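# Three arms lower a ring frame over a standing mast

## Task

Bring the ring frame down around the free-standing mast so that it ends up resting flat on the low bars, with the mast still vertical on its plate. It only counts if everything stays put without any robot holding it. Finish by opening the gripper(s) and moving the arms away.

## Robot and tools

Robots and cameras. There are three identical i2rt Big YAM arms, named arm1, arm2 and arm3. Each has six revolute joints, a two-finger gripper and a wrist camera (arm1_cam_wrist, arm2_cam_wrist, arm3_cam_wrist). With joints 1 and 6 at 0 and the hand level and forward, the wrist camera rides on top of the hand looking toward the fingertips. Two fixed room cameras, cam_high and cam_low, are not attached to any arm. The hand reaches roughly 1.0 m out from the joint-1 axis. The arms act independently: if one is blocked or slow, the others keep going.

Frames. Poses use a single scene frame shared by all arms, with its origin on the floor and +z up. "hand" means the point halfway between the fingertips (the URDF link pinch). The hand's z axis runs along the fingers, and the fingers open and close along its y axis. Each arm's foot has its own real placement, which is never printed.

execute_actions. Argument "actions" is a list containing either one action or nothing. An action is an object keyed by "arm1", "arm2" and/or "arm3"; under each, "joints" is an object of absolute targets by name (not offsets). Names and ranges: joint1_rad -2.879 to 2.879 (rotates the whole arm about its foot, positive counter-clockwise seen from above, 0 means unfolding toward where the foot faces); joint2_rad 0 to 3.141 (shoulder; 0 has the upper arm pointing back roughly level, increasing lifts it up then forward); joint3_rad 0 to 3.019 (elbow; 0 is fully folded, increasing opens it); joint4_rad -1.692 to 1.57 (hand pitch, positive tips fingers up); joint5_rad -1.57 to 1.57 (hand swings sideways, positive toward the arm's right); joint6_rad -2.094 to 2.094 (hand roll, positive clockwise viewed from behind the hand); gripper_m 0 to 0.093, the fingertip gap in metres. Angles are in radians. Tolerances counted as reached: ±0.045, ±0.14, ±0.09, ±0.055, ±0.03, ±0.035 rad for joints 1 to 6 and ±0.003 m for the gripper. Every motion in an action starts at once; they may finish at different times. One action runs at most 15 s. Joints take different speeds, so the hand can sweep wide between postures. A joint or arm you leave out may still be driving toward an earlier target. An unknown key or out-of-range number rejects the whole call and nothing moves. Optional "cameras": a list from arm1_cam_wrist, arm2_cam_wrist, arm3_cam_wrist, cam_high, cam_low, all; omitted, null or ["all"] gives every camera, [] gives none. An empty actions list simply reports state and images. Example: {"actions":[{"arm1":{"joints":{"gripper_m":0.05}},"arm2":{"joints":{"joint1_rad":0.3}}}],"cameras":["cam_high"]}.

wait: "seconds" from 0 to 10; commands nothing new and returns state and images like an empty action. zoom_image: "camera" plus "region" [x0, y0, x1, y1] in pixels with (0,0) top-left, at most 504 by 504, taken from that camera's latest full image. read_manual: optional "section", only "licences", gives URDF licence text. finished_scene: "scene" is the integer number (1 to 2) of the current scene; it ends it irreversibly after the last command is held and reports success. Replying with no tool call ends everything.

Reading results. joint_positions gives current values; gripper_m is the sum of the two finger slides. The "pictures" line lists camera order for the images. joint_status tells how each commanded motion ended: "off_target" (stopped short, may still push), "contact_stop" or "time_out" (old target dropped, joint holds where it stopped; after time_out a joint may keep a target no more than 0.375, 0.375, 0.113, 0.225, 0.075, 0.3 rad from its position for joints 1 to 6 and keep pushing), "not_followed" (a self- and inter-arm collision check blocked those targets; the arm may retry them on later actions until given acceptable ones), and "limit_stop_at_motor_heat". A "joint command not followed" line, usually with "cause:", marks a blocked arm; the gripper part still runs. on_its_own lists what the call did not command; "held at" is a joint's held target, not its position. To relieve a pushing joint, command its reported position. Very small target changes may produce no motion. Joint torques come per arm joint (gripper excluded) as raw drive output with unit-specific offset, scale and noise; friction can mimic or mask load. If any result reports a stop, later motion calls in that same reply are skipped.

Cautions. The arms do not halt on contact and can press hard. Two arms pressing hard together fails the run; a hard hit may too. No status line reports arm-to-arm contact, and the collision check can react late and ignores fingers, gripper housings and wrist cameras. Contact made through an object does not count. Don't knock anything out of the work area or onto the floor. Avoid drops, slips, slams and heavy pushing. Holding loads heats motors, even while you think: a MOTOR HOT line appears from 85 °C, and at 100 °C an OVER-TEMPERATURE FAULT drops that whole arm and its grip until it cools; then resend targets. A joint supporting a load sags over time. The simulation keeps running during thinking, with the robot holding your last command. Loose objects may occasionally get a brief shove. Fewer seconds of robot motion are better.

Each tool is called after "Request:" as a command line: name --argument value for each argument, lists and objects as JSON in quotes; but a table of rows of numbers goes row by row, as --pt "numbers of a row", without its own name.

## Session

Request:
execute_actions --actions '[]'

Scene clock: 0.00 s.
Joint torques (N m, as the arm reports them, + toward a larger angle): no reading
Motor temperatures (°C, as the motors report them): arm1=[22 21 25 24 20 24] | arm2=[23 23 23 23 25 20] | arm3=[23 23 22 23 24 22]
arm1.joint_positions: joint1_rad=-0.429 joint2_rad=+0.496 joint3_rad=+1.458 joint4_rad=-1.480 joint5_rad=+0.047 joint6_rad=+0.169 gripper_m=+0.095
arm1.joint_status: not commanded
arm1.hand: x=+1.3200 y=+0.0815 z=+1.3965 quat_wxyz=(-0.089, +0.817, -0.282, -0.494) (m; scene frame)
arm2.joint_positions: joint1_rad=+0.276 joint2_rad=+0.599 joint3_rad=+1.385 joint4_rad=-1.233 joint5_rad=+0.176 joint6_rad=+0.011 gripper_m=+0.094
arm2.joint_status: not commanded
arm2.hand: x=-0.5749 y=+1.0684 z=+1.4039 quat_wxyz=(-0.472, -0.354, -0.768, +0.251) (m; scene frame)
arm3.joint_positions: joint1_rad=+0.466 joint2_rad=+0.541 joint3_rad=+1.411 joint4_rad=-1.479 joint5_rad=-0.071 joint6_rad=+0.209 gripper_m=+0.095
arm3.joint_status: not commanded
arm3.hand: x=-0.7223 y=-1.0760 z=+1.3302 quat_wxyz=(-0.284, +0.541, -0.702, -0.367) (m; scene frame)
pictures: arm1_cam_wrist, arm2_cam_wrist, arm3_cam_wrist, cam_high, cam_low
Images, in order (width x height): arm1_cam_wrist 504x504, arm2_cam_wrist 504x504, arm3_cam_wrist 504x504, cam_high 896x504, cam_low 896x504.

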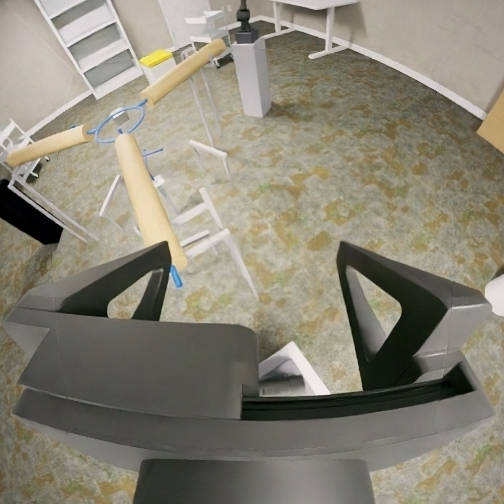

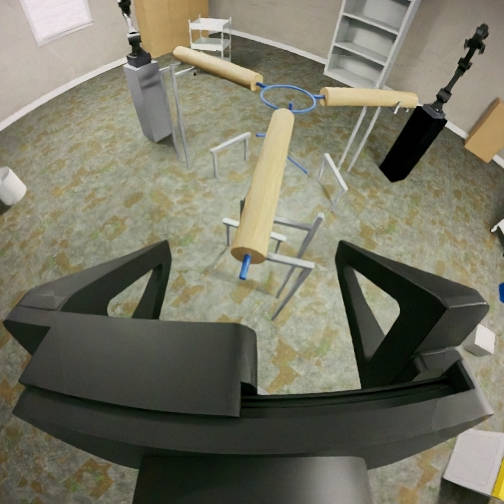

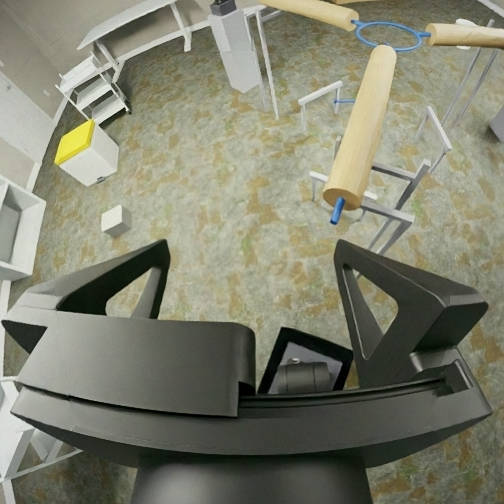

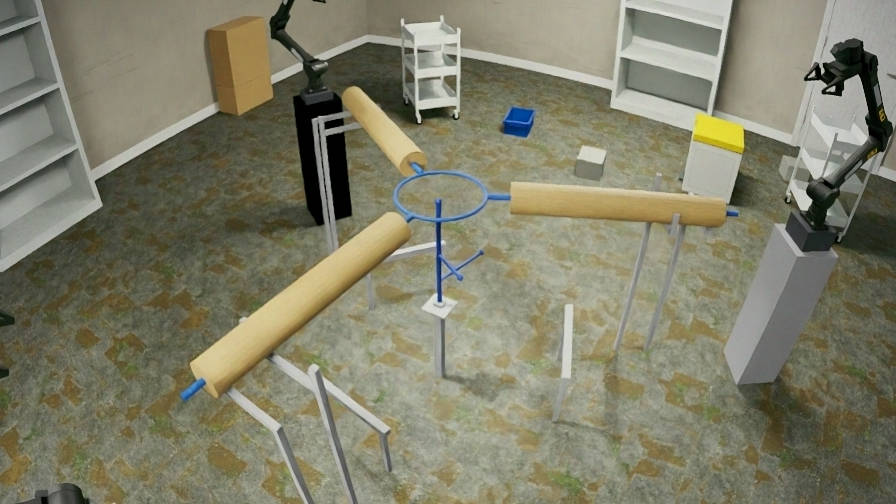

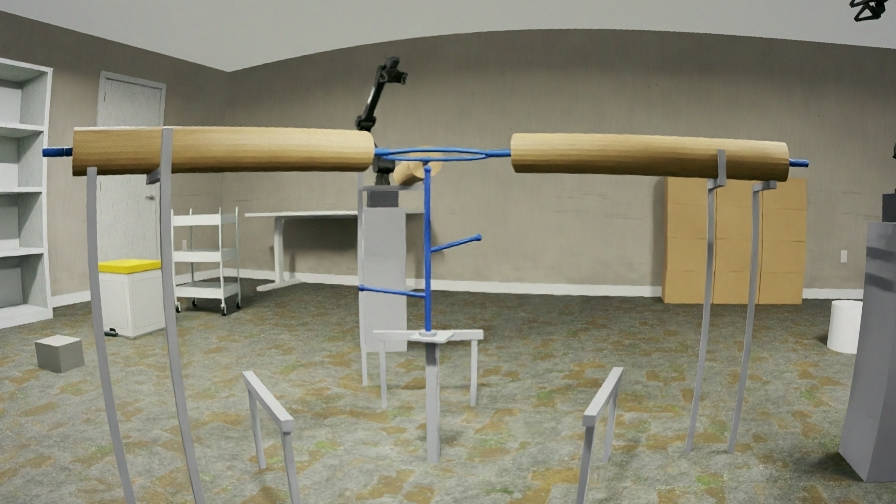

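Request:
execute_actions --actions '[{"arm1":{"joints":{"joint1_rad":0,"joint2_rad":1.21,"joint3_rad":1.35,"joint4_rad":-1.6,"joint5_rad":0,"joint6_rad":0}},"arm2":{"joints":{"joint1_rad":0,"joint2_rad":1.21,"joint3_rad":1.35,"joint4_rad":-1.6,"joint5_rad":0,"joint6_rad":0}},"arm3":{"joints":{"joint1_rad":0,"joint2_rad":1.21,"joint3_rad":1.42,"joint4_rad":-1.67,"joint5_rad":0,"joint6_rad":0}}}]'

Scene clock: 2.50 s.
Joint torques (N m, as the arm reports them, + toward a larger angle): arm1=[-1.28 -8.13 10.5   0.33 -0.01  0.07] | arm2=[ 1.57 -8.06  9.9   0.18 -0.12 -0.11] | arm3=[-0.31 -5.95 11.22 -0.01  0.22 -0.08]
Motor temperatures (°C, as the motors report them): arm1=[22 21 25 24 20 24] | arm2=[23 23 24 23 25 20] | arm3=[23 23 23 23 24 22]
arm1.joint_positions: joint1_rad=-0.003 joint2_rad=+1.220 joint3_rad=+1.341 joint4_rad=-1.594 joint5_rad=+0.001 joint6_rad=+0.009 gripper_m=+0.095
arm1.joint_status: all done
arm1.hand: x=+1.0934 y=+0.0166 z=+1.1476 quat_wxyz=(+0.004, +0.998, -0.023, -0.052) (m; scene frame)
arm2.joint_positions: joint1_rad=+0.005 joint2_rad=+1.223 joint3_rad=+1.328 joint4_rad=-1.586 joint5_rad=+0.002 joint6_rad=+0.011 gripper_m=+0.094
arm2.joint_status: all done
arm2.hand: x=-0.5362 y=+0.9495 z=+1.1428 quat_wxyz=(-0.040, -0.486, -0.873, +0.015) (m; scene frame)
arm3.joint_positions: joint1_rad=+0.000 joint2_rad=+1.211 joint3_rad=+1.411 joint4_rad=-1.661 joint5_rad=-0.002 joint6_rad=+0.008 gripper_m=+0.095
arm3.joint_status: all done
arm3.hand: x=-0.5402 y=-0.9552 z=+1.1358 quat_wxyz=(-0.048, +0.483, -0.874, -0.028) (m; scene frame)
pictures: arm1_cam_wrist, arm2_cam_wrist, arm3_cam_wrist, cam_high, cam_low
Images, in order (width x height): arm1_cam_wrist 504x504, arm2_cam_wrist 504x504, arm3_cam_wrist 504x504, cam_high 896x504, cam_low 896x504.

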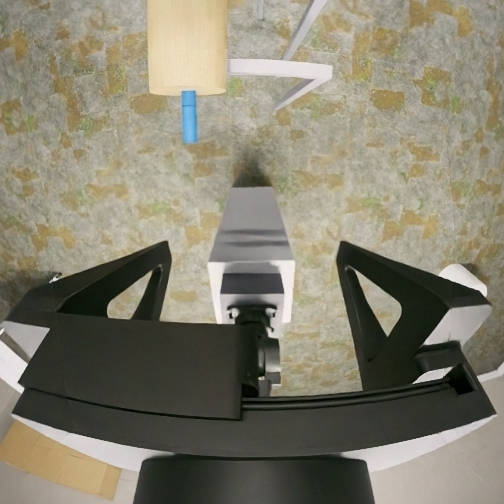

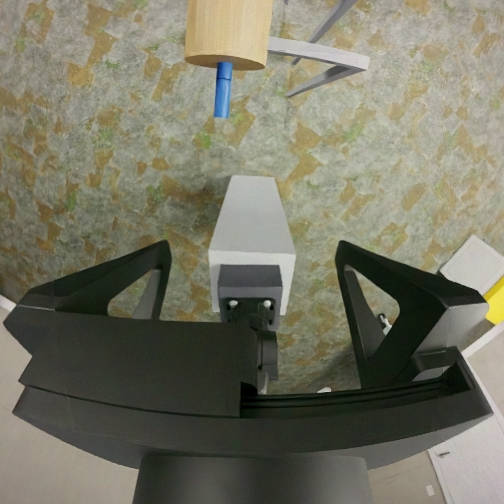

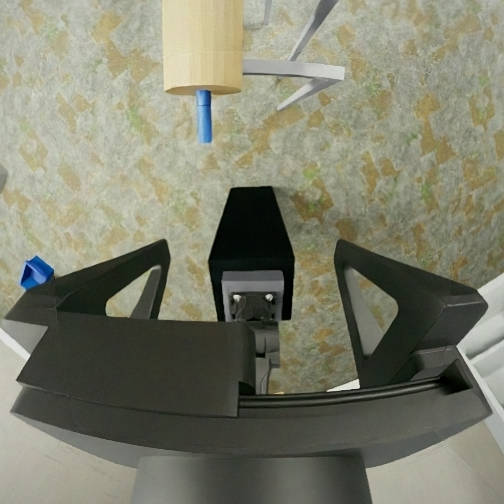

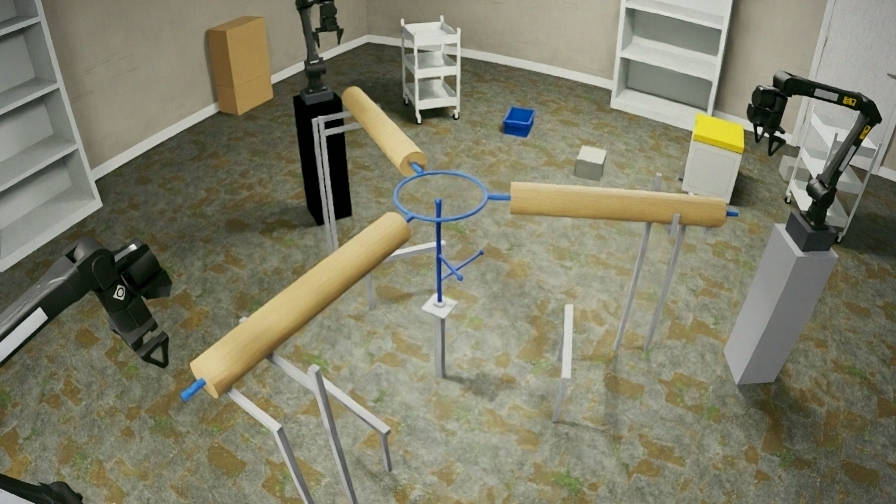

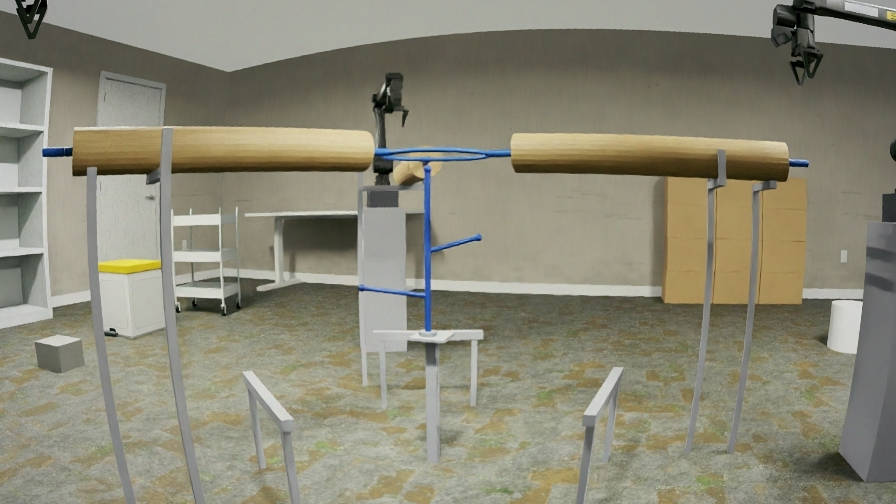

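Request:
execute_actions --actions '[{"arm1":{"joints":{"joint1_rad":0.233,"joint2_rad":1.435,"joint3_rad":1.185,"joint4_rad":-1.31,"joint6_rad":0.233}},"arm2":{"joints":{"joint1_rad":0.103,"joint2_rad":1.505,"joint3_rad":1.255,"joint4_rad":-1.31,"joint6_rad":0.103}},"arm3":{"joints":{"joint1_rad":0.173,"joint2_rad":1.409,"joint3_rad":1.25,"joint4_rad":-1.41,"joint6_rad":0.173}}}]'

Scene clock: 4.07 s.
Joint torques (N m, as the arm reports them, + toward a larger angle): arm1=[ -2.11 -11.8   10.29   0.61   0.06   0.22] | arm2=[  1.71 -12.89   9.29   1.07  -0.06   0.14] | arm3=[-1.13 -8.43 11.1   0.64  0.14  0.11]
Motor temperatures (°C, as the motors report them): arm1=[22 21 25 24 20 24] | arm2=[23 23 24 23 25 20] | arm3=[23 23 23 23 24 22]
arm1.joint_positions: joint1_rad=+0.240 joint2_rad=+1.455 joint3_rad=+1.172 joint4_rad=-1.319 joint5_rad=+0.000 joint6_rad=+0.224 gripper_m=+0.095
arm1.joint_status: all done
arm1.hand: x=+1.0548 y=-0.0808 z=+1.0000 quat_wxyz=(+0.002, +1.000, -0.009, +0.012) (m; scene frame)
arm2.joint_positions: joint1_rad=+0.106 joint2_rad=+1.520 joint3_rad=+1.235 joint4_rad=-1.324 joint5_rad=+0.001 joint6_rad=+0.091 gripper_m=+0.094
arm2.joint_status: all done
arm2.hand: x=-0.4623 y=+0.9177 z=+0.9972 quat_wxyz=(+0.016, -0.477, -0.879, -0.014) (m; scene frame)
arm3.joint_positions: joint1_rad=+0.181 joint2_rad=+1.406 joint3_rad=+1.242 joint4_rad=-1.420 joint5_rad=+0.000 joint6_rad=+0.165 gripper_m=+0.095
arm3.joint_status: all done
arm3.hand: x=-0.5799 y=-0.8828 z=+1.0027 quat_wxyz=(+0.004, +0.495, -0.869, +0.004) (m; scene frame)
pictures: arm1_cam_wrist, arm2_cam_wrist, arm3_cam_wrist, cam_high, cam_low
Images, in order (width x height): arm1_cam_wrist 504x504, arm2_cam_wrist 504x504, arm3_cam_wrist 504x504, cam_high 896x504, cam_low 896x504.

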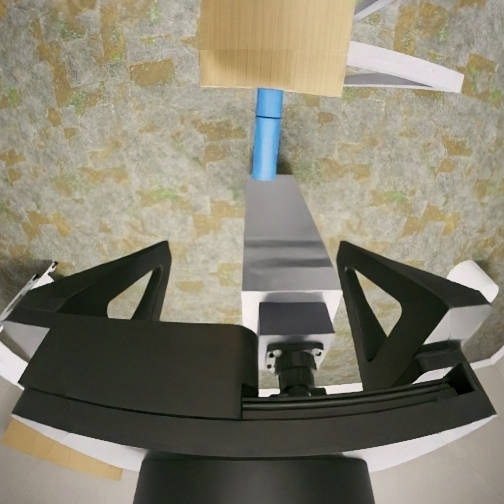

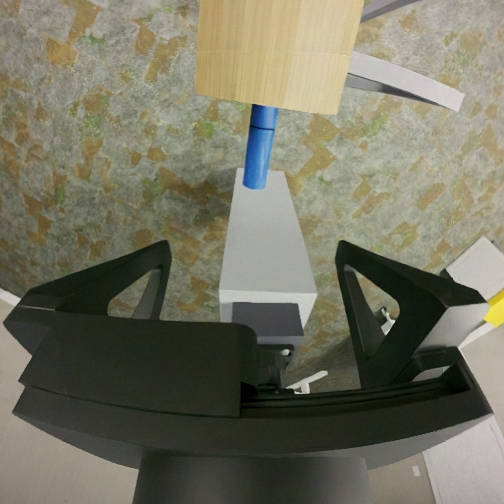

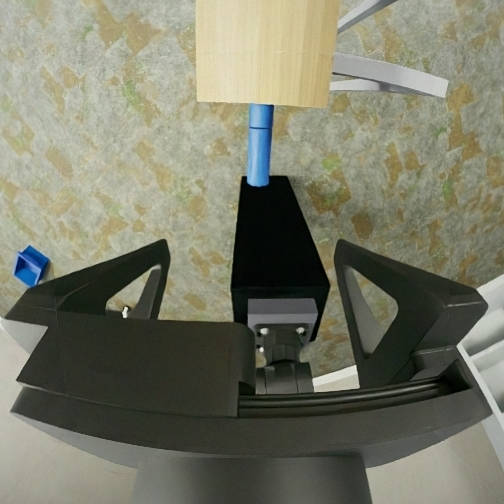

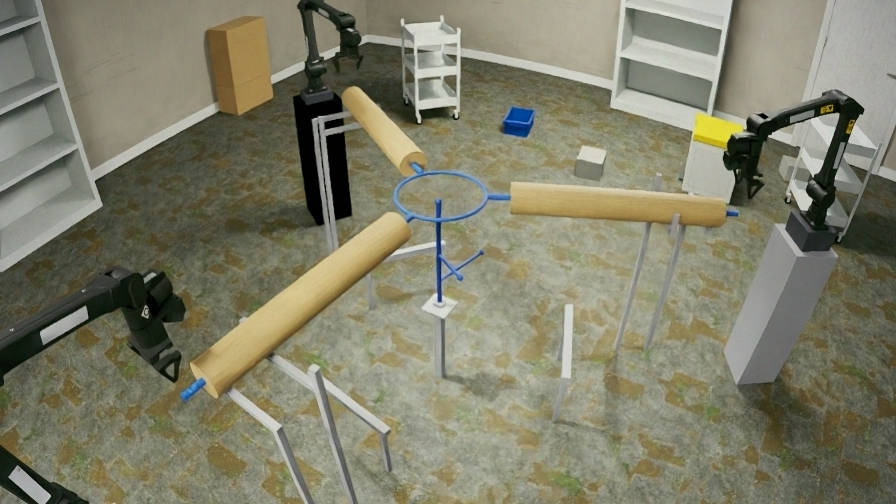

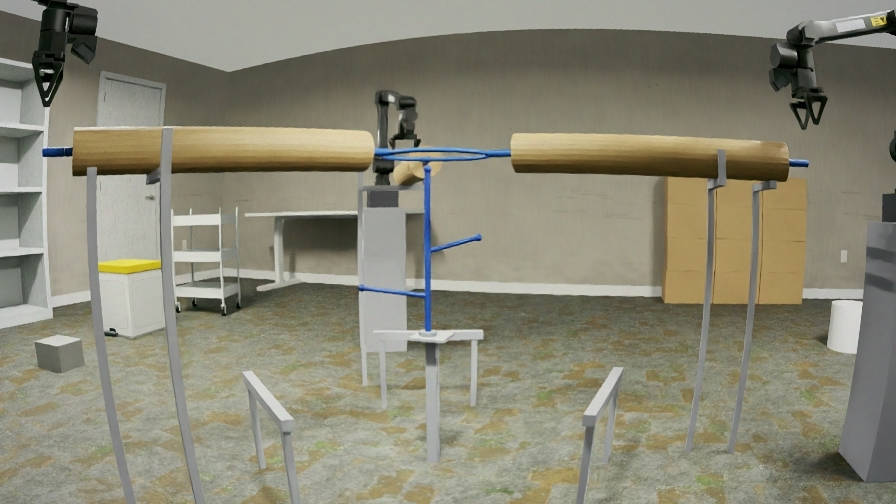

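Request:
execute_actions --actions '[{"arm1":{"joints":{"joint1_rad":0.197,"joint2_rad":1.598,"joint3_rad":1.087,"joint4_rad":-1.02,"joint6_rad":0.25}},"arm2":{"joints":{"joint1_rad":0.087,"joint2_rad":1.637,"joint3_rad":1.127,"joint4_rad":-1.012,"joint6_rad":0.19}},"arm3":{"joints":{"joint1_rad":0.155,"joint2_rad":1.546,"joint3_rad":1.11,"joint4_rad":-1.12,"joint6_rad":0.185}}}]'

Scene clock: 5.57 s.
Joint torques (N m, as the arm reports them, + toward a larger angle): arm1=[ -2.47 -12.86   8.59   0.91   0.07   0.26] | arm2=[  1.33 -13.93   8.5    1.22  -0.05   0.15] | arm3=[ -0.63 -10.44  10.14   0.74   0.14   0.09]
Motor temperatures (°C, as the motors report them): arm1=[22 21 26 24 20 24] | arm2=[23 23 24 23 25 20] | arm3=[23 23 23 23 24 22]
arm1.joint_positions: joint1_rad=+0.199 joint2_rad=+1.611 joint3_rad=+1.082 joint4_rad=-1.031 joint5_rad=+0.000 joint6_rad=+0.242 gripper_m=+0.095
arm1.joint_status: all done
arm1.hand: x=+1.0191 y=-0.0710 z=+0.9052 quat_wxyz=(+0.006, +0.999, -0.038, -0.008) (m; scene frame)
arm2.joint_positions: joint1_rad=+0.097 joint2_rad=+1.655 joint3_rad=+1.108 joint4_rad=-1.028 joint5_rad=+0.001 joint6_rad=+0.178 gripper_m=+0.094
arm2.joint_status: all done
arm2.hand: x=-0.4529 y=+0.9017 z=+0.8956 quat_wxyz=(+0.001, -0.518, -0.855, -0.007) (m; scene frame)
arm3.joint_positions: joint1_rad=+0.159 joint2_rad=+1.550 joint3_rad=+1.105 joint4_rad=-1.131 joint5_rad=+0.000 joint6_rad=+0.177 gripper_m=+0.095
arm3.joint_status: all done
arm3.hand: x=-0.5621 y=-0.8630 z=+0.8958 quat_wxyz=(+0.001, +0.480, -0.877, +0.002) (m; scene frame)
pictures: arm1_cam_wrist, arm2_cam_wrist, arm3_cam_wrist, cam_high, cam_low
Images, in order (width x height): arm1_cam_wrist 504x504, arm2_cam_wrist 504x504, arm3_cam_wrist 504x504, cam_high 896x504, cam_low 896x504.

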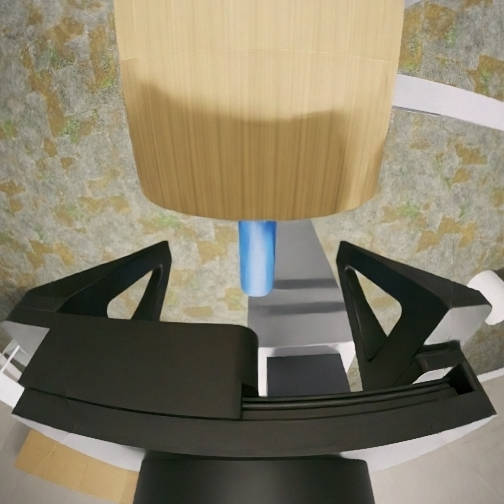

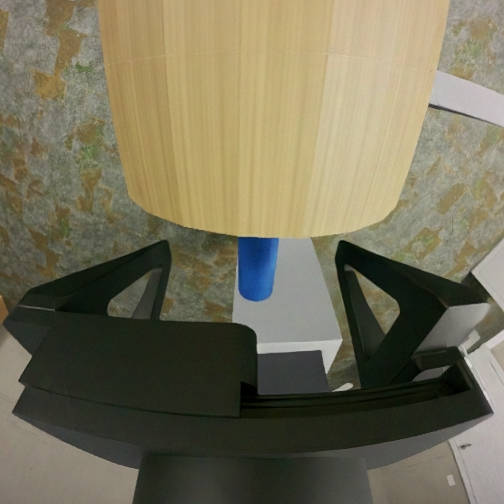

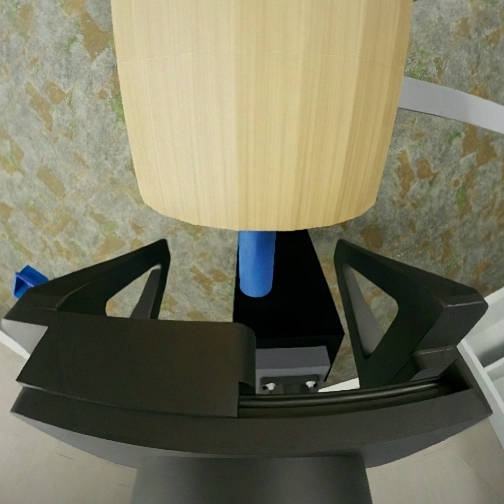

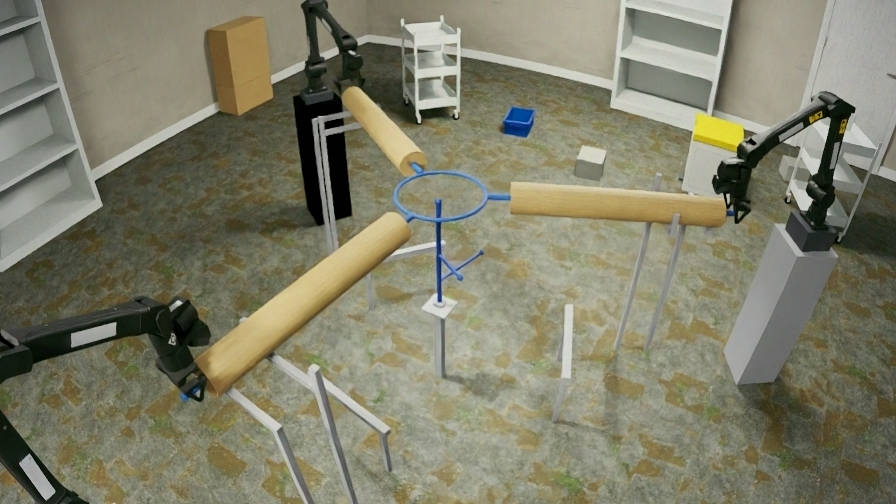

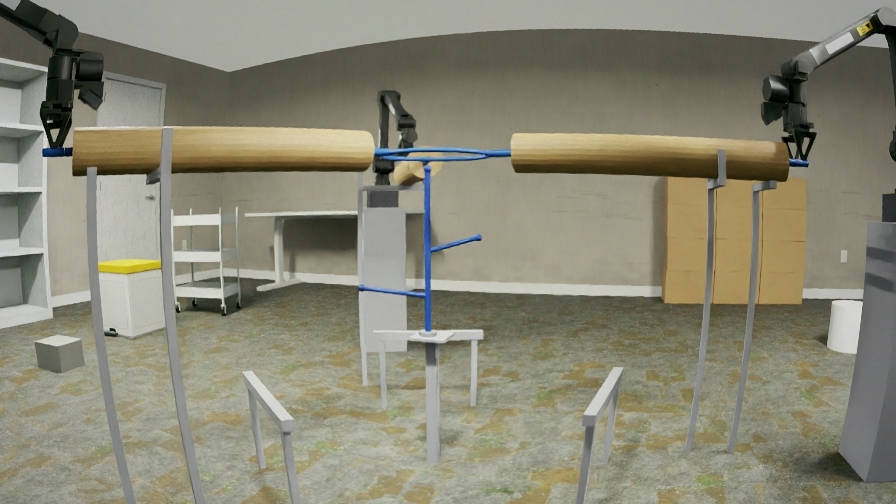

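Request:
zoom_image --camera "cam_low" --region '[20, 80, 180, 200]'

Request:
zoom_image --camera "cam_low" --region '[690, 80, 850, 200]'

Request:
zoom_image --camera "cam_high" --region '[340, 140, 560, 340]'

Region (20, 80, 180, 200) of cam_low's 896x504 image, scaled by 3.150, with more detail than that image has; it fills the top 378 rows of this view, and the rest is white.

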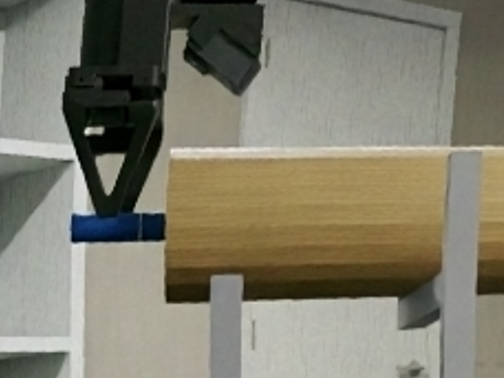

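Region (690, 80, 850, 200) of cam_low's 896x504 image, scaled by 3.150, with more detail than that image has; it fills the top 378 rows of this view, and the rest is white.

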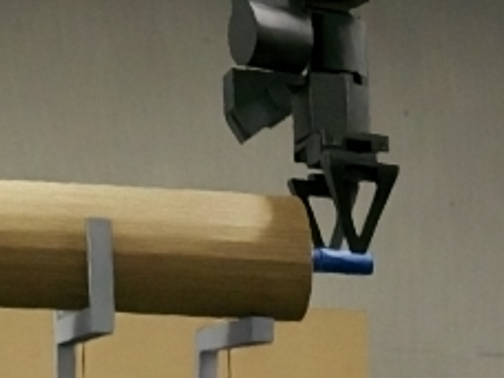

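Region (340, 140, 560, 340) of cam_high's 896x504 image, scaled by 2.291, with more detail than that image has; it fills the top 458 rows of this view, and the rest is white.

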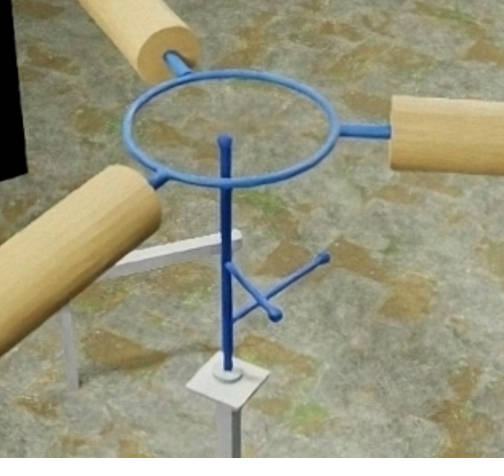

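Request:
execute_actions --actions '[{"arm1":{"joints":{"joint2_rad":1.645,"joint3_rad":1.045,"joint4_rad":-0.945}},"arm2":{"joints":{"joint2_rad":1.668,"joint3_rad":1.099,"joint4_rad":-0.953}},"arm3":{"joints":{"joint2_rad":1.574,"joint3_rad":1.074,"joint4_rad":-1.055}}}]' --cameras '["cam_low"]'

Request:
execute_actions --actions '[{"arm1":{"joints":{"gripper_m":0}},"arm2":{"joints":{"gripper_m":0}},"arm3":{"joints":{"gripper_m":0}}}]' --cameras '["cam_low","cam_high"]'

Request:
zoom_image --camera "cam_low" --region '[20, 80, 180, 200]'

Request:
zoom_image --camera "cam_low" --region '[690, 80, 850, 200]'

Request:
zoom_image --camera "cam_high" --region '[620, 140, 780, 260]'

Scene clock: 6.73 s.
Joint torques (N m, as the arm reports them, + toward a larger angle): arm1=[ -2.32 -10.24   7.78   0.84   0.1    0.22] | arm2=[  1.28 -11.69   7.47   1.32  -0.05   0.15] | arm3=[-0.12 -9.99  8.67  0.73  0.14  0.09]
Motor temperatures (°C, as the motors report them): arm1=[22 21 26 24 20 24] | arm2=[23 23 24 23 25 20] | arm3=[23 23 23 23 24 22]
arm1.joint_positions: joint1_rad=+0.199 joint2_rad=+1.629 joint3_rad=+1.049 joint4_rad=-0.956 joint5_rad=+0.000 joint6_rad=+0.242 gripper_m=+0.095
arm1.joint_status: all done
arm1.hand: x=+1.0165 y=-0.0716 z=+0.8874 quat_wxyz=(+0.008, +0.999, -0.038, -0.020) (m; scene frame)
arm2.joint_positions: joint1_rad=+0.097 joint2_rad=+1.657 joint3_rad=+1.095 joint4_rad=-0.969 joint5_rad=+0.001 joint6_rad=+0.178 gripper_m=+0.094
arm2.joint_status: all done
arm2.hand: x=-0.4474 y=+0.8947 z=+0.8910 quat_wxyz=(-0.020, -0.518, -0.855, +0.001) (m; scene frame)
arm3.joint_positions: joint1_rad=+0.159 joint2_rad=+1.561 joint3_rad=+1.084 joint4_rad=-1.066 joint5_rad=+0.000 joint6_rad=+0.177 gripper_m=+0.095
arm3.joint_status: all done
arm3.hand: x=-0.5595 y=-0.8567 z=+0.8842 quat_wxyz=(-0.012, +0.480, -0.877, -0.009) (m; scene frame)
pictures: cam_low
Images, in order (width x height): cam_low 896x504.

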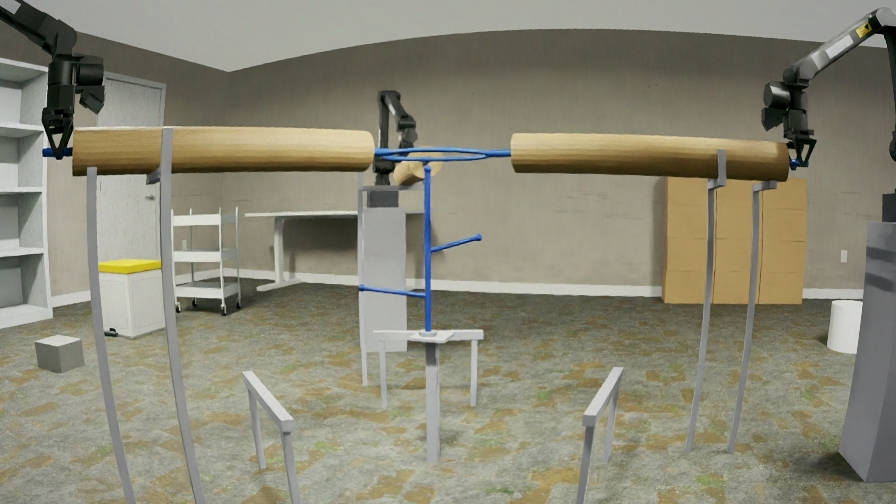

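Scene clock: 7.47 s.
Joint torques (N m, as the arm reports them, + toward a larger angle): arm1=[ -1.45 -10.55   7.91   0.96   0.02   0.23] | arm2=[  1.37 -11.46   7.29   1.31  -0.09   0.05] | arm3=[ 0.02 -9.29  8.51  0.82 -0.04  0.11]
Motor temperatures (°C, as the motors report them): arm1=[22 21 26 24 20 24] | arm2=[23 23 24 23 25 20] | arm3=[23 23 23 23 24 22]
arm1.joint_positions: joint1_rad=+0.199 joint2_rad=+1.629 joint3_rad=+1.049 joint4_rad=-0.955 joint5_rad=+0.001 joint6_rad=+0.242 gripper_m=+0.019
arm1.joint_status: gripper_m off_target (ended at +0.019, target +0.000)
arm1.hand: x=+1.0163 y=-0.0715 z=+0.8873 quat_wxyz=(+0.008, +0.999, -0.038, -0.020) (m; scene frame)
arm2.joint_positions: joint1_rad=+0.095 joint2_rad=+1.657 joint3_rad=+1.095 joint4_rad=-0.968 joint5_rad=+0.002 joint6_rad=+0.187 gripper_m=+0.019
arm2.joint_status: gripper_m off_target (ended at +0.019, target +0.000)
arm2.hand: x=-0.4482 y=+0.8943 z=+0.8907 quat_wxyz=(-0.020, -0.523, -0.852, +0.001) (m; scene frame)
arm3.joint_positions: joint1_rad=+0.158 joint2_rad=+1.561 joint3_rad=+1.084 joint4_rad=-1.066 joint5_rad=+0.003 joint6_rad=+0.178 gripper_m=+0.019
arm3.joint_status: gripper_m off_target (ended at +0.019, target +0.000)
arm3.hand: x=-0.5582 y=-0.8570 z=+0.8842 quat_wxyz=(-0.013, +0.479, -0.878, -0.008) (m; scene frame)
pictures: cam_high, cam_low
Images, in order (width x height): cam_high 896x504, cam_low 896x504.

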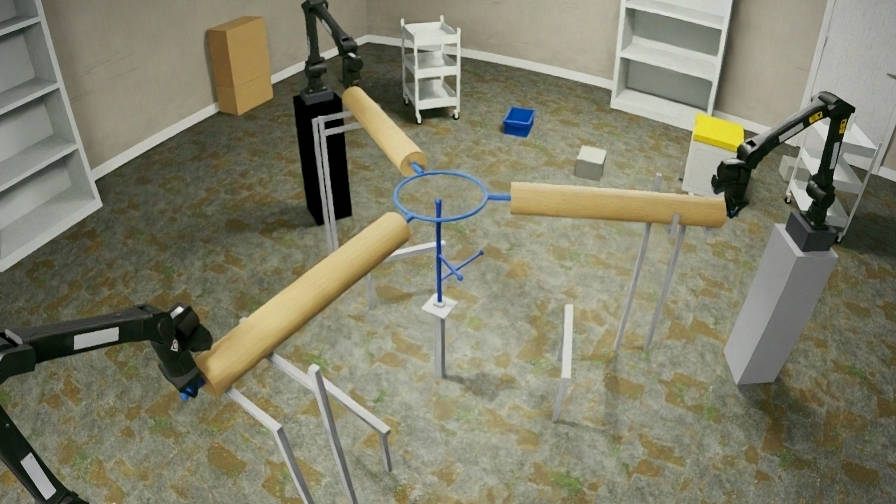

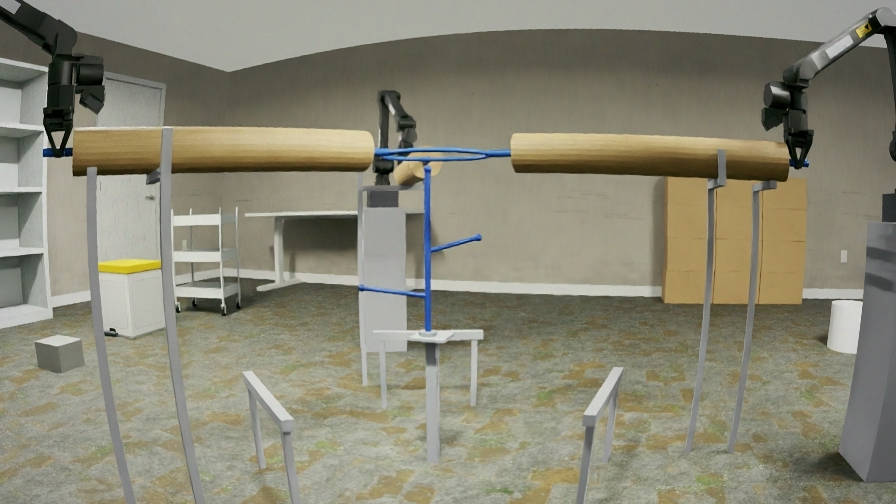

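Region (20, 80, 180, 200) of cam_low's 896x504 image, scaled by 3.150, with more detail than that image has; it fills the top 378 rows of this view, and the rest is white.

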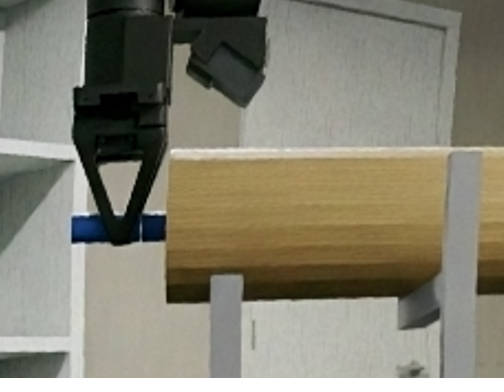

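Region (690, 80, 850, 200) of cam_low's 896x504 image, scaled by 3.150, with more detail than that image has; it fills the top 378 rows of this view, and the rest is white.

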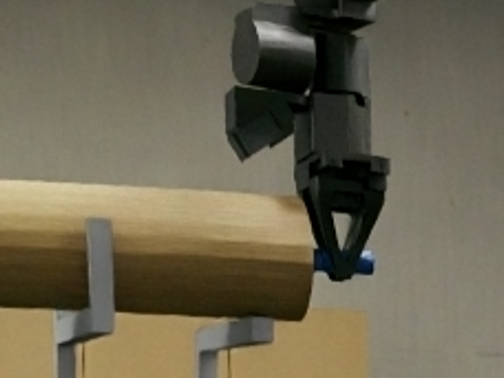

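Region (620, 140, 780, 260) of cam_high's 896x504 image, scaled by 3.150, with more detail than that image has; it fills the top 378 rows of this view, and the rest is white.

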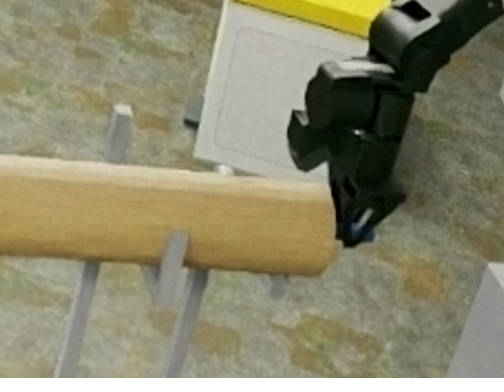

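Request:
execute_actions --actions '[{"arm1":{"joints":{"gripper_m":0.04,"joint2_rad":1.66,"joint3_rad":1.035}},"arm2":{"joints":{"gripper_m":0.04,"joint2_rad":1.69,"joint3_rad":1.08}},"arm3":{"joints":{"gripper_m":0.04,"joint2_rad":1.59,"joint3_rad":1.064}}}]' --cameras '[]'

Scene clock: 8.83 s.
Joint torques (N m, as the arm reports them, + toward a larger angle): arm1=[ -2.07 -10.21   7.42   0.81   0.     0.29] | arm2=[  1.4  -11.78   7.34   1.06  -0.09   0.05] | arm3=[-0.72 -9.42  8.53  0.77 -0.03  0.1 ]
Motor temperatures (°C, as the motors report them): arm1=[22 21 26 24 20 24] | arm2=[23 23 24 23 25 20] | arm3=[23 23 23 23 24 22]
arm1.joint_positions: joint1_rad=+0.199 joint2_rad=+1.641 joint3_rad=+1.040 joint4_rad=-0.954 joint5_rad=+0.001 joint6_rad=+0.243 gripper_m=+0.040
arm1.joint_status: all done
arm1.hand: x=+1.0210 y=-0.0708 z=+0.8796 quat_wxyz=(+0.006, +0.999, -0.038, -0.011) (m; scene frame)
arm2.joint_positions: joint1_rad=+0.095 joint2_rad=+1.685 joint3_rad=+1.073 joint4_rad=-0.966 joint5_rad=+0.002 joint6_rad=+0.187 gripper_m=+0.040
arm2.joint_status: all done
arm2.hand: x=-0.4552 y=+0.9038 z=+0.8718 quat_wxyz=(+0.003, -0.523, -0.852, -0.007) (m; scene frame)
arm3.joint_positions: joint1_rad=+0.158 joint2_rad=+1.577 joint3_rad=+1.073 joint4_rad=-1.065 joint5_rad=+0.003 joint6_rad=+0.178 gripper_m=+0.040
arm3.joint_status: all done
arm3.hand: x=-0.5602 y=-0.8618 z=+0.8739 quat_wxyz=(-0.003, +0.479, -0.878, +0.001) (m; scene frame)
pictures: none
No camera images: the call's "cameras" was empty. Leave "cameras" out to get every camera's image.

Request:
execute_actions --actions '[{"arm1":{"joints":{"gripper_m":0}},"arm2":{"joints":{"gripper_m":0}},"arm3":{"joints":{"gripper_m":0}}}]' --cameras '[]'

Request:
execute_actions --actions '[{"arm1":{"joints":{"joint2_rad":1.472,"joint3_rad":1.284,"joint4_rad":-1.323}},"arm2":{"joints":{"joint2_rad":1.498,"joint3_rad":1.292,"joint4_rad":-1.304}},"arm3":{"joints":{"joint2_rad":1.431,"joint3_rad":1.338,"joint4_rad":-1.418}}}]' --cameras '["cam_low","cam_high"]'

Scene clock: 9.93 s.
Joint torques (N m, as the arm reports them, + toward a larger angle): arm1=[ -1.46 -10.47   7.71   0.79   0.06   0.25] | arm2=[  1.4  -12.14   7.19   1.07   0.11  -0.1 ] | arm3=[ -0.73 -10.01   8.67   0.67   0.02   0.09]
Motor temperatures (°C, as the motors report them): arm1=[22 21 26 24 20 24] | arm2=[23 23 24 23 25 20] | arm3=[23 23 23 23 24 22]
arm1.joint_positions: joint1_rad=+0.199 joint2_rad=+1.641 joint3_rad=+1.040 joint4_rad=-0.953 joint5_rad=+0.000 joint6_rad=+0.242 gripper_m=+0.018
arm1.joint_status: gripper_m off_target (ended at +0.018, target +0.000)
arm1.hand: x=+1.0207 y=-0.0711 z=+0.8795 quat_wxyz=(+0.007, +0.999, -0.038, -0.011) (m; scene frame)
arm2.joint_positions: joint1_rad=+0.095 joint2_rad=+1.685 joint3_rad=+1.073 joint4_rad=-0.965 joint5_rad=-0.003 joint6_rad=+0.200 gripper_m=+0.017
arm2.joint_status: gripper_m off_target (ended at +0.017, target +0.000)
arm2.hand: x=-0.4544 y=+0.9043 z=+0.8717 quat_wxyz=(+0.001, -0.529, -0.849, -0.010) (m; scene frame)
arm3.joint_positions: joint1_rad=+0.158 joint2_rad=+1.577 joint3_rad=+1.073 joint4_rad=-1.064 joint5_rad=+0.002 joint6_rad=+0.180 gripper_m=+0.018
arm3.joint_status: gripper_m off_target (ended at +0.018, target +0.000)
arm3.hand: x=-0.5603 y=-0.8617 z=+0.8738 quat_wxyz=(-0.003, +0.478, -0.878, +0.000) (m; scene frame)
pictures: none
No camera images: the call's "cameras" was empty. Leave "cameras" out to get every camera's image.

Scene clock: 11.13 s.
Joint torques (N m, as the arm reports them, + toward a larger angle): arm1=[ -1.49 -12.07  12.52  -0.65   0.11   0.27] | arm2=[  1.73 -13.09  10.94  -0.34   0.03  -0.08] | arm3=[ -0.22 -11.13  13.8   -1.02  -0.05   0.07]
Motor temperatures (°C, as the motors report them): arm1=[22 22 26 24 20 24] | arm2=[23 23 25 23 25 20] | arm3=[23 23 23 23 24 22]
arm1.joint_positions: joint1_rad=+0.200 joint2_rad=+1.485 joint3_rad=+1.246 joint4_rad=-1.294 joint5_rad=+0.000 joint6_rad=+0.242 gripper_m=+0.018
arm1.joint_status: all done
arm1.hand: x=+1.0198 y=-0.0704 z=+1.0154 quat_wxyz=(+0.009, +0.999, -0.038, -0.021) (m; scene frame)
arm2.joint_positions: joint1_rad=+0.091 joint2_rad=+1.518 joint3_rad=+1.252 joint4_rad=-1.281 joint5_rad=-0.001 joint6_rad=+0.198 gripper_m=+0.017
arm2.joint_status: all done
arm2.hand: x=-0.4571 y=+0.9008 z=+1.0045 quat_wxyz=(-0.013, -0.530, -0.848, -0.003) (m; scene frame)
arm3.joint_positions: joint1_rad=+0.153 joint2_rad=+1.452 joint3_rad=+1.299 joint4_rad=-1.392 joint5_rad=+0.003 joint6_rad=+0.177 gripper_m=+0.018
arm3.joint_status: all done
arm3.hand: x=-0.5579 y=-0.8618 z=+1.0061 quat_wxyz=(-0.012, +0.477, -0.879, -0.007) (m; scene frame)
pictures: cam_high, cam_low
Images, in order (width x height): cam_high 896x504, cam_low 896x504.

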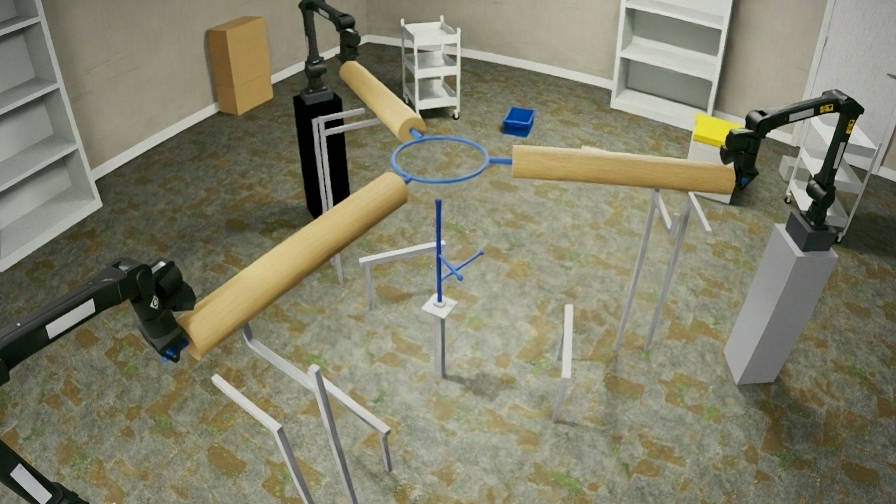

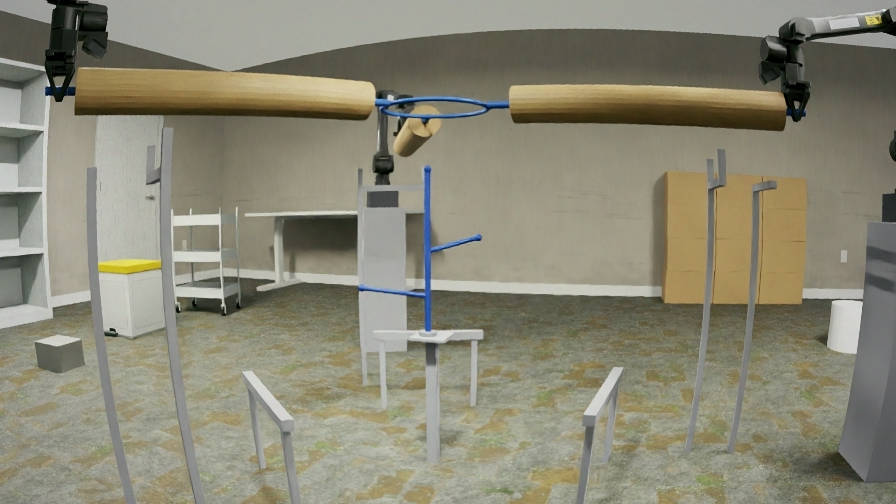

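Request:
execute_actions --actions '[{"arm1":{"joints":{"joint1_rad":0.459,"joint2_rad":1.634,"joint3_rad":1.459,"joint4_rad":-1.35,"joint6_rad":0.64}},"arm2":{"joints":{"joint1_rad":0.353,"joint2_rad":1.644,"joint3_rad":1.45,"joint4_rad":-1.331,"joint6_rad":0.595}},"arm3":{"joints":{"joint1_rad":0.436,"joint2_rad":1.577,"joint3_rad":1.487,"joint4_rad":-1.435,"joint6_rad":0.595}}}]' --cameras '[]'

Request:
execute_actions --actions '[{"arm1":{"joints":{"joint1_rad":0.635,"joint2_rad":1.883,"joint3_rad":1.80,"joint4_rad":-1.444,"joint6_rad":0.945}},"arm2":{"joints":{"joint1_rad":0.532,"joint2_rad":1.885,"joint3_rad":1.783,"joint4_rad":-1.424,"joint6_rad":0.905}},"arm3":{"joints":{"joint1_rad":0.623,"joint2_rad":1.822,"joint3_rad":1.809,"joint4_rad":-1.513,"joint6_rad":0.912}}}]'

Scene clock: 12.70 s.
Joint torques (N m, as the arm reports them, + toward a larger angle): arm1=[ -0.7  -15.44  13.8   -0.51  -0.34   0.45] | arm2=[  2.69 -17.01  11.68   0.11  -0.29   0.2 ] | arm3=[  1.43 -14.52  15.6   -0.98  -0.58   0.31]
Motor temperatures (°C, as the motors report them): arm1=[22 22 27 24 20 24] | arm2=[23 23 25 23 25 20] | arm3=[23 23 24 23 24 22]
arm1.joint_positions: joint1_rad=+0.449 joint2_rad=+1.662 joint3_rad=+1.401 joint4_rad=-1.325 joint5_rad=+0.010 joint6_rad=+0.613 gripper_m=+0.018
arm1.joint_status: all done
arm1.hand: x=+1.0025 y=-0.1939 z=+0.9964 quat_wxyz=(-0.003, +0.995, -0.099, +0.002) (m; scene frame)
arm2.joint_positions: joint1_rad=+0.346 joint2_rad=+1.674 joint3_rad=+1.396 joint4_rad=-1.322 joint5_rad=+0.009 joint6_rad=+0.578 gripper_m=+0.017
arm2.joint_status: all done
arm2.hand: x=-0.3427 y=+0.9519 z=+0.9889 quat_wxyz=(+0.014, -0.581, -0.814, -0.003) (m; scene frame)
arm3.joint_positions: joint1_rad=+0.420 joint2_rad=+1.608 joint3_rad=+1.425 joint4_rad=-1.415 joint5_rad=+0.016 joint6_rad=+0.567 gripper_m=+0.018
arm3.joint_status: all done
arm3.hand: x=-0.6597 y=-0.7879 z=+0.9866 quat_wxyz=(+0.000, +0.422, -0.906, +0.016) (m; scene frame)
pictures: none
No camera images: the call's "cameras" was empty. Leave "cameras" out to get every camera's image.

Scene clock: 13.87 s.
Joint torques (N m, as the arm reports them, + toward a larger angle): arm1=[ -1.85 -19.25  15.34  -0.52  -0.09   0.42] | arm2=[  2.22 -21.42  13.19  -0.23   0.     0.17] | arm3=[  1.18 -18.13  17.1   -0.36  -0.4    0.35]
Motor temperatures (°C, as the motors report them): arm1=[22 22 27 24 20 24] | arm2=[23 23 25 23 25 20] | arm3=[23 23 24 23 24 22]
arm1.joint_positions: joint1_rad=+0.627 joint2_rad=+1.913 joint3_rad=+1.724 joint4_rad=-1.420 joint5_rad=+0.005 joint6_rad=+0.920 gripper_m=+0.019
arm1.joint_status: all done
arm1.hand: x=+0.9706 y=-0.3211 z=+0.9872 quat_wxyz=(-0.010, +0.987, -0.162, +0.010) (m; scene frame)
arm2.joint_positions: joint1_rad=+0.529 joint2_rad=+1.924 joint3_rad=+1.713 joint4_rad=-1.408 joint5_rad=+0.000 joint6_rad=+0.891 gripper_m=+0.017
arm2.joint_status: all done
arm2.hand: x=-0.2136 y=+0.9870 z=+0.9778 quat_wxyz=(+0.024, -0.633, -0.774, -0.002) (m; scene frame)
arm3.joint_positions: joint1_rad=+0.604 joint2_rad=+1.859 joint3_rad=+1.730 joint4_rad=-1.501 joint5_rad=+0.013 joint6_rad=+0.882 gripper_m=+0.018
arm3.joint_status: all done
arm3.hand: x=-0.7516 y=-0.6978 z=+0.9748 quat_wxyz=(+0.002, +0.362, -0.932, +0.030) (m; scene frame)
pictures: arm1_cam_wrist, arm2_cam_wrist, arm3_cam_wrist, cam_high, cam_low
Images, in order (width x height): arm1_cam_wrist 504x504, arm2_cam_wrist 504x504, arm3_cam_wrist 504x504, cam_high 896x504, cam_low 896x504.

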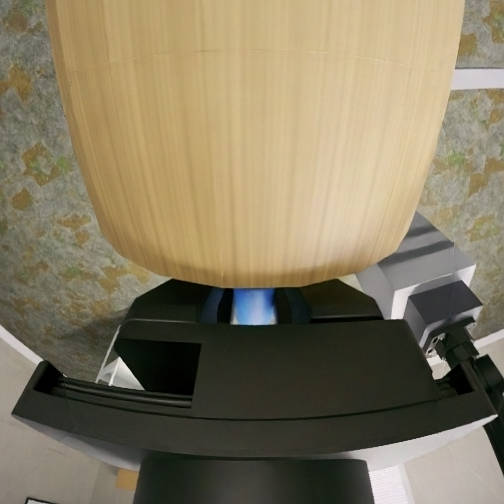

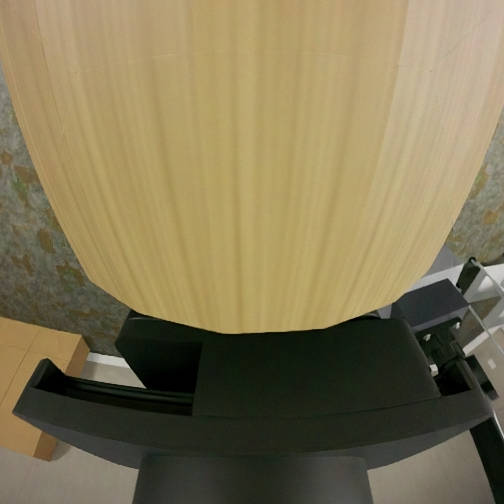

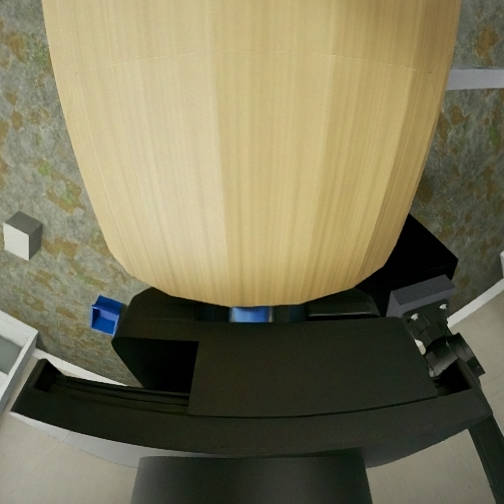

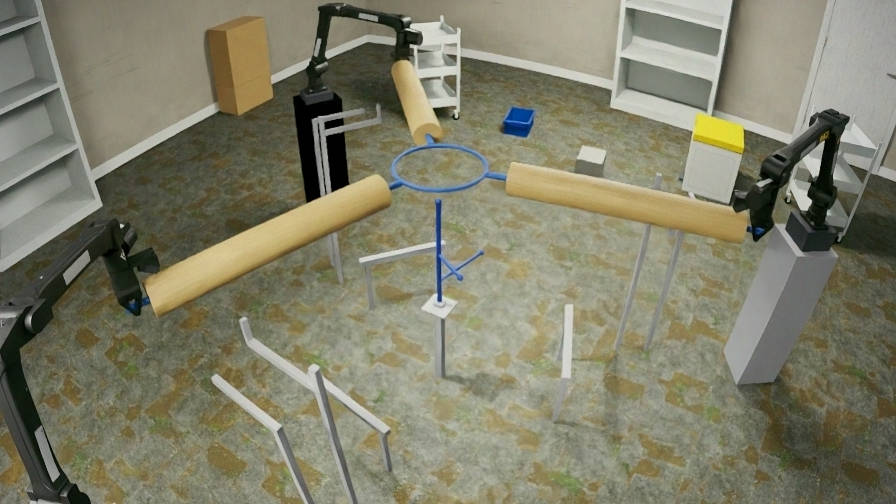

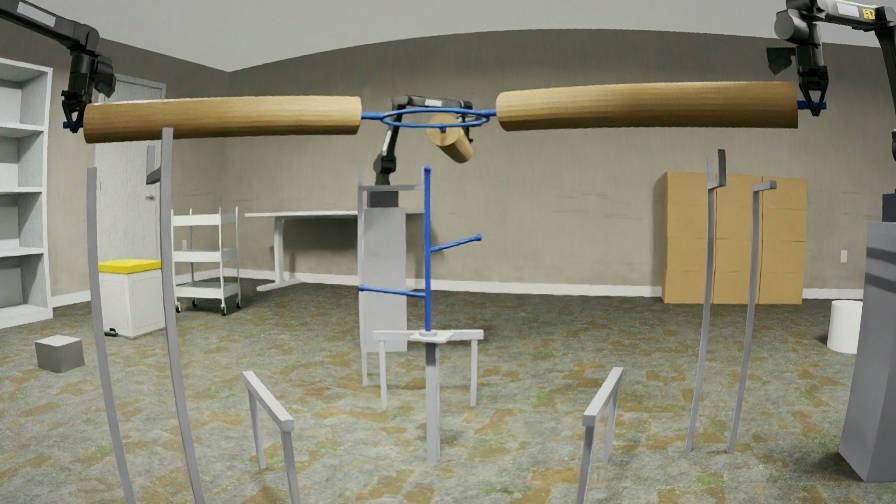

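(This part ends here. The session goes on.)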